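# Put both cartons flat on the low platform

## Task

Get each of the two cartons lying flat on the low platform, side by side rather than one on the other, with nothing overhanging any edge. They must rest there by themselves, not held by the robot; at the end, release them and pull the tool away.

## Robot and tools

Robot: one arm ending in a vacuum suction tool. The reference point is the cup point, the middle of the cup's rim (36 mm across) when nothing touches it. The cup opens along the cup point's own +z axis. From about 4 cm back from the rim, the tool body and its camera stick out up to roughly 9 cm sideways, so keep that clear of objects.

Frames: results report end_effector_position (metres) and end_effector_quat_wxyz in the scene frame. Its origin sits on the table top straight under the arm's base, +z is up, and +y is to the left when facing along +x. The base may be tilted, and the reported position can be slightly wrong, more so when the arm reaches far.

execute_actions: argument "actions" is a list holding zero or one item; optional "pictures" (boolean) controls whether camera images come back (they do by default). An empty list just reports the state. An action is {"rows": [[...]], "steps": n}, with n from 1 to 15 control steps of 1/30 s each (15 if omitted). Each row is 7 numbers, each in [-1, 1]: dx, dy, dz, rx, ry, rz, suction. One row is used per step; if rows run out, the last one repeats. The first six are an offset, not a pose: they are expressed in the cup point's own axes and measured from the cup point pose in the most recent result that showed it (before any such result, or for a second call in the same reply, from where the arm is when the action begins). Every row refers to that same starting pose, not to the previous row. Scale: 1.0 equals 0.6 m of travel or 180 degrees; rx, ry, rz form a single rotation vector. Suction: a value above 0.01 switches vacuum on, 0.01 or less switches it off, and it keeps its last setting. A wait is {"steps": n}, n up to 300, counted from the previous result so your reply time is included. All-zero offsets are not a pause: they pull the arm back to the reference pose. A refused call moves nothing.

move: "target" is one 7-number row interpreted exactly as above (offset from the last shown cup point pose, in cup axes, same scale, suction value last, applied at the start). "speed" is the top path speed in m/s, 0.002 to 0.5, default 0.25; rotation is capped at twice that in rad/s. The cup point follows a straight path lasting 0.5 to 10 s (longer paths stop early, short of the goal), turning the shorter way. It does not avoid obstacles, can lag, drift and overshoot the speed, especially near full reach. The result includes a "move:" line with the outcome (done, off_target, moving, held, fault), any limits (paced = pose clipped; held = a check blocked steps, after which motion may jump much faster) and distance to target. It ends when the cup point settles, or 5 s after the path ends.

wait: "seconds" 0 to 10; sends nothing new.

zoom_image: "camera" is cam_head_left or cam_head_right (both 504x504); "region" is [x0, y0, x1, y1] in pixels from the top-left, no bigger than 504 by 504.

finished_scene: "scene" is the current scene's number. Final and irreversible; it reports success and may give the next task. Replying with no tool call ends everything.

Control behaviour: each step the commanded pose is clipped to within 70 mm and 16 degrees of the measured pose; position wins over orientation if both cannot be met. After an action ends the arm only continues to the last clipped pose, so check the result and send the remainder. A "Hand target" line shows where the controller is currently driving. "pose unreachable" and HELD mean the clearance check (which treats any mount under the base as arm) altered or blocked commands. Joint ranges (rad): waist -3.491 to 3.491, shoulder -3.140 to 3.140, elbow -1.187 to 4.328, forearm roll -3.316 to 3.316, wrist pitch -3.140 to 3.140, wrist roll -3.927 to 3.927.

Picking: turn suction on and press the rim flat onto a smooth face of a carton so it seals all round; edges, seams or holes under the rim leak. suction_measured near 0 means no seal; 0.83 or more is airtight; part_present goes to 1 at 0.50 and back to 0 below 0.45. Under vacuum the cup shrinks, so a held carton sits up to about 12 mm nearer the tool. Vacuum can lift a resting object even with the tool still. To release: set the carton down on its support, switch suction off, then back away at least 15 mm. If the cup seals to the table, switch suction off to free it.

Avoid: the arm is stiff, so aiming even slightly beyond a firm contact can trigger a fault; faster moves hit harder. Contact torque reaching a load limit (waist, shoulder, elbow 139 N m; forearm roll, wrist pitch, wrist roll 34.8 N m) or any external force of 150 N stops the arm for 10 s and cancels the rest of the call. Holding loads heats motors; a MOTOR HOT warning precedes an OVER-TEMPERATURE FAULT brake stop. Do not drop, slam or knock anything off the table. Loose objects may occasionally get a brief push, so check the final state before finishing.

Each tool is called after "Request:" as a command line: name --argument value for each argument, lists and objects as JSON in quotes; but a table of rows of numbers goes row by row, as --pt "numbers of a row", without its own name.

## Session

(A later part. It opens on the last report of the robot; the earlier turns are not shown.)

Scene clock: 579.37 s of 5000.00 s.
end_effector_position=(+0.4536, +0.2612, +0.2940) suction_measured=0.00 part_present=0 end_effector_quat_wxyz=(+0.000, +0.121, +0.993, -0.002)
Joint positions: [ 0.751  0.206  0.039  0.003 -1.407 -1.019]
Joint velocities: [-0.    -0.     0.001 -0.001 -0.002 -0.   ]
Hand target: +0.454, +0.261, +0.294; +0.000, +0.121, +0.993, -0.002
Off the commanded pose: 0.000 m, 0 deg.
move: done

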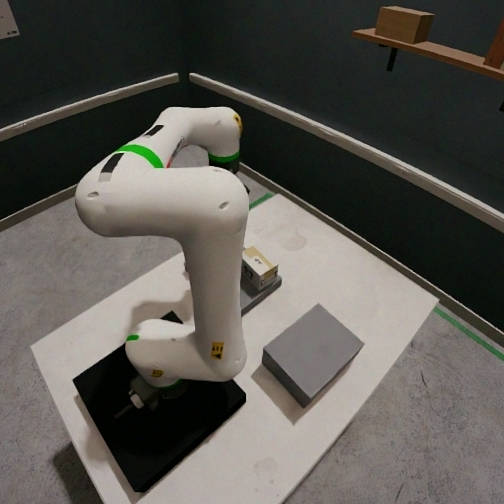

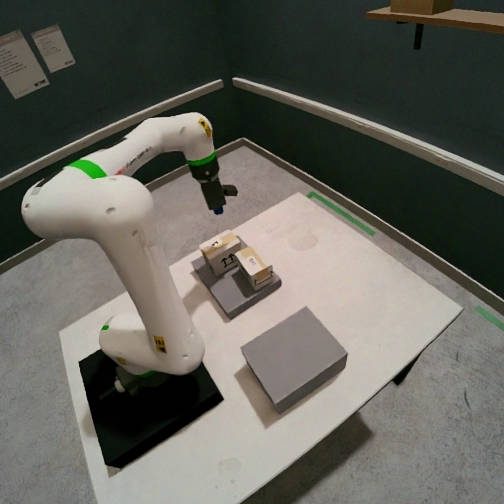

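Request:
move --target '[-0.013, -0.704, -0.043, 0, 0, -0.086, 0]' --speed 0.3

Request:
zoom_image --camera "cam_head_left" --region '[170, 200, 310, 340]'

Request:
zoom_image --camera "cam_head_right" --region '[170, 200, 310, 340]'

Scene clock: 593.03 s of 5000.00 s.
end_effector_position=(+0.3587, -0.1506, +0.3205) suction_measured=0.00 part_present=0 end_effector_quat_wxyz=(-0.001, -0.013, +1.000, -0.001)
Joint positions: [-0.078 -0.147 -0.262  0.003 -1.459  0.081]
Joint velocities: [-0.002  0.002  0.002 -0.001 -0.002  0.003]
Hand target: +0.359, -0.151, +0.320; -0.001, -0.013, +1.000, -0.001
Off the commanded pose: 0.001 m, 0 deg.
After step 90, 8.73 s passed at rest.
move: done

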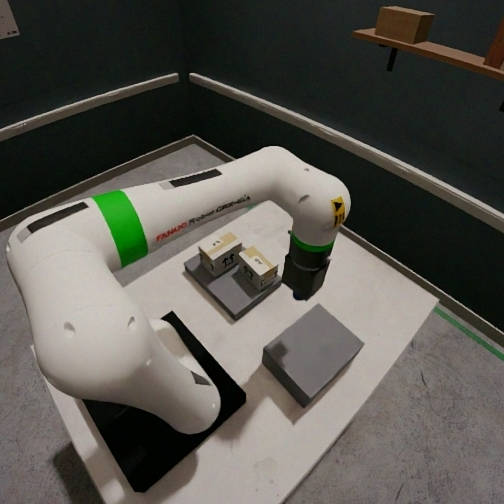

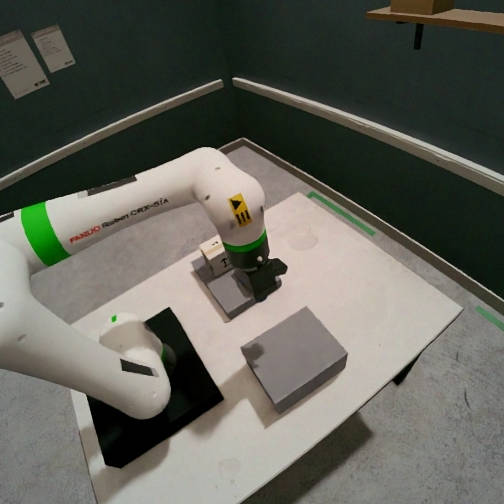

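Region (170, 200, 310, 340) of cam_head_left's 504x504 image, scaled by 3.600, with more detail than that image has.

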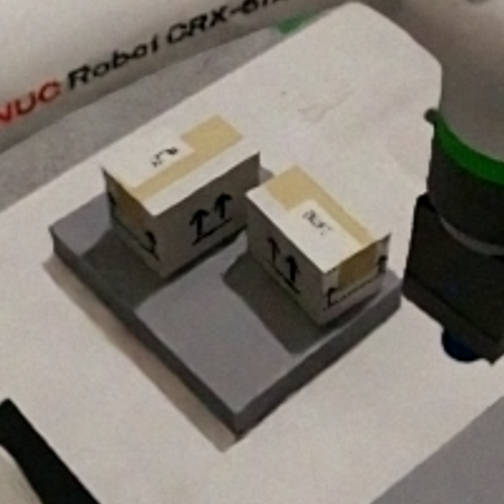

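Region (170, 200, 310, 340) of cam_head_right's 504x504 image, scaled by 3.600, with more detail than that image has.

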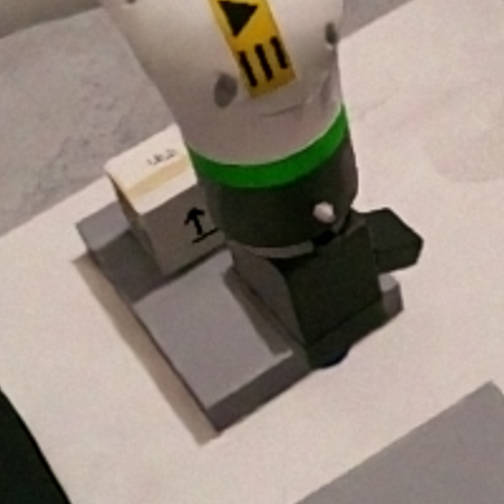

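Request:
finished_scene --scene 1

The scene is finished: the task was done.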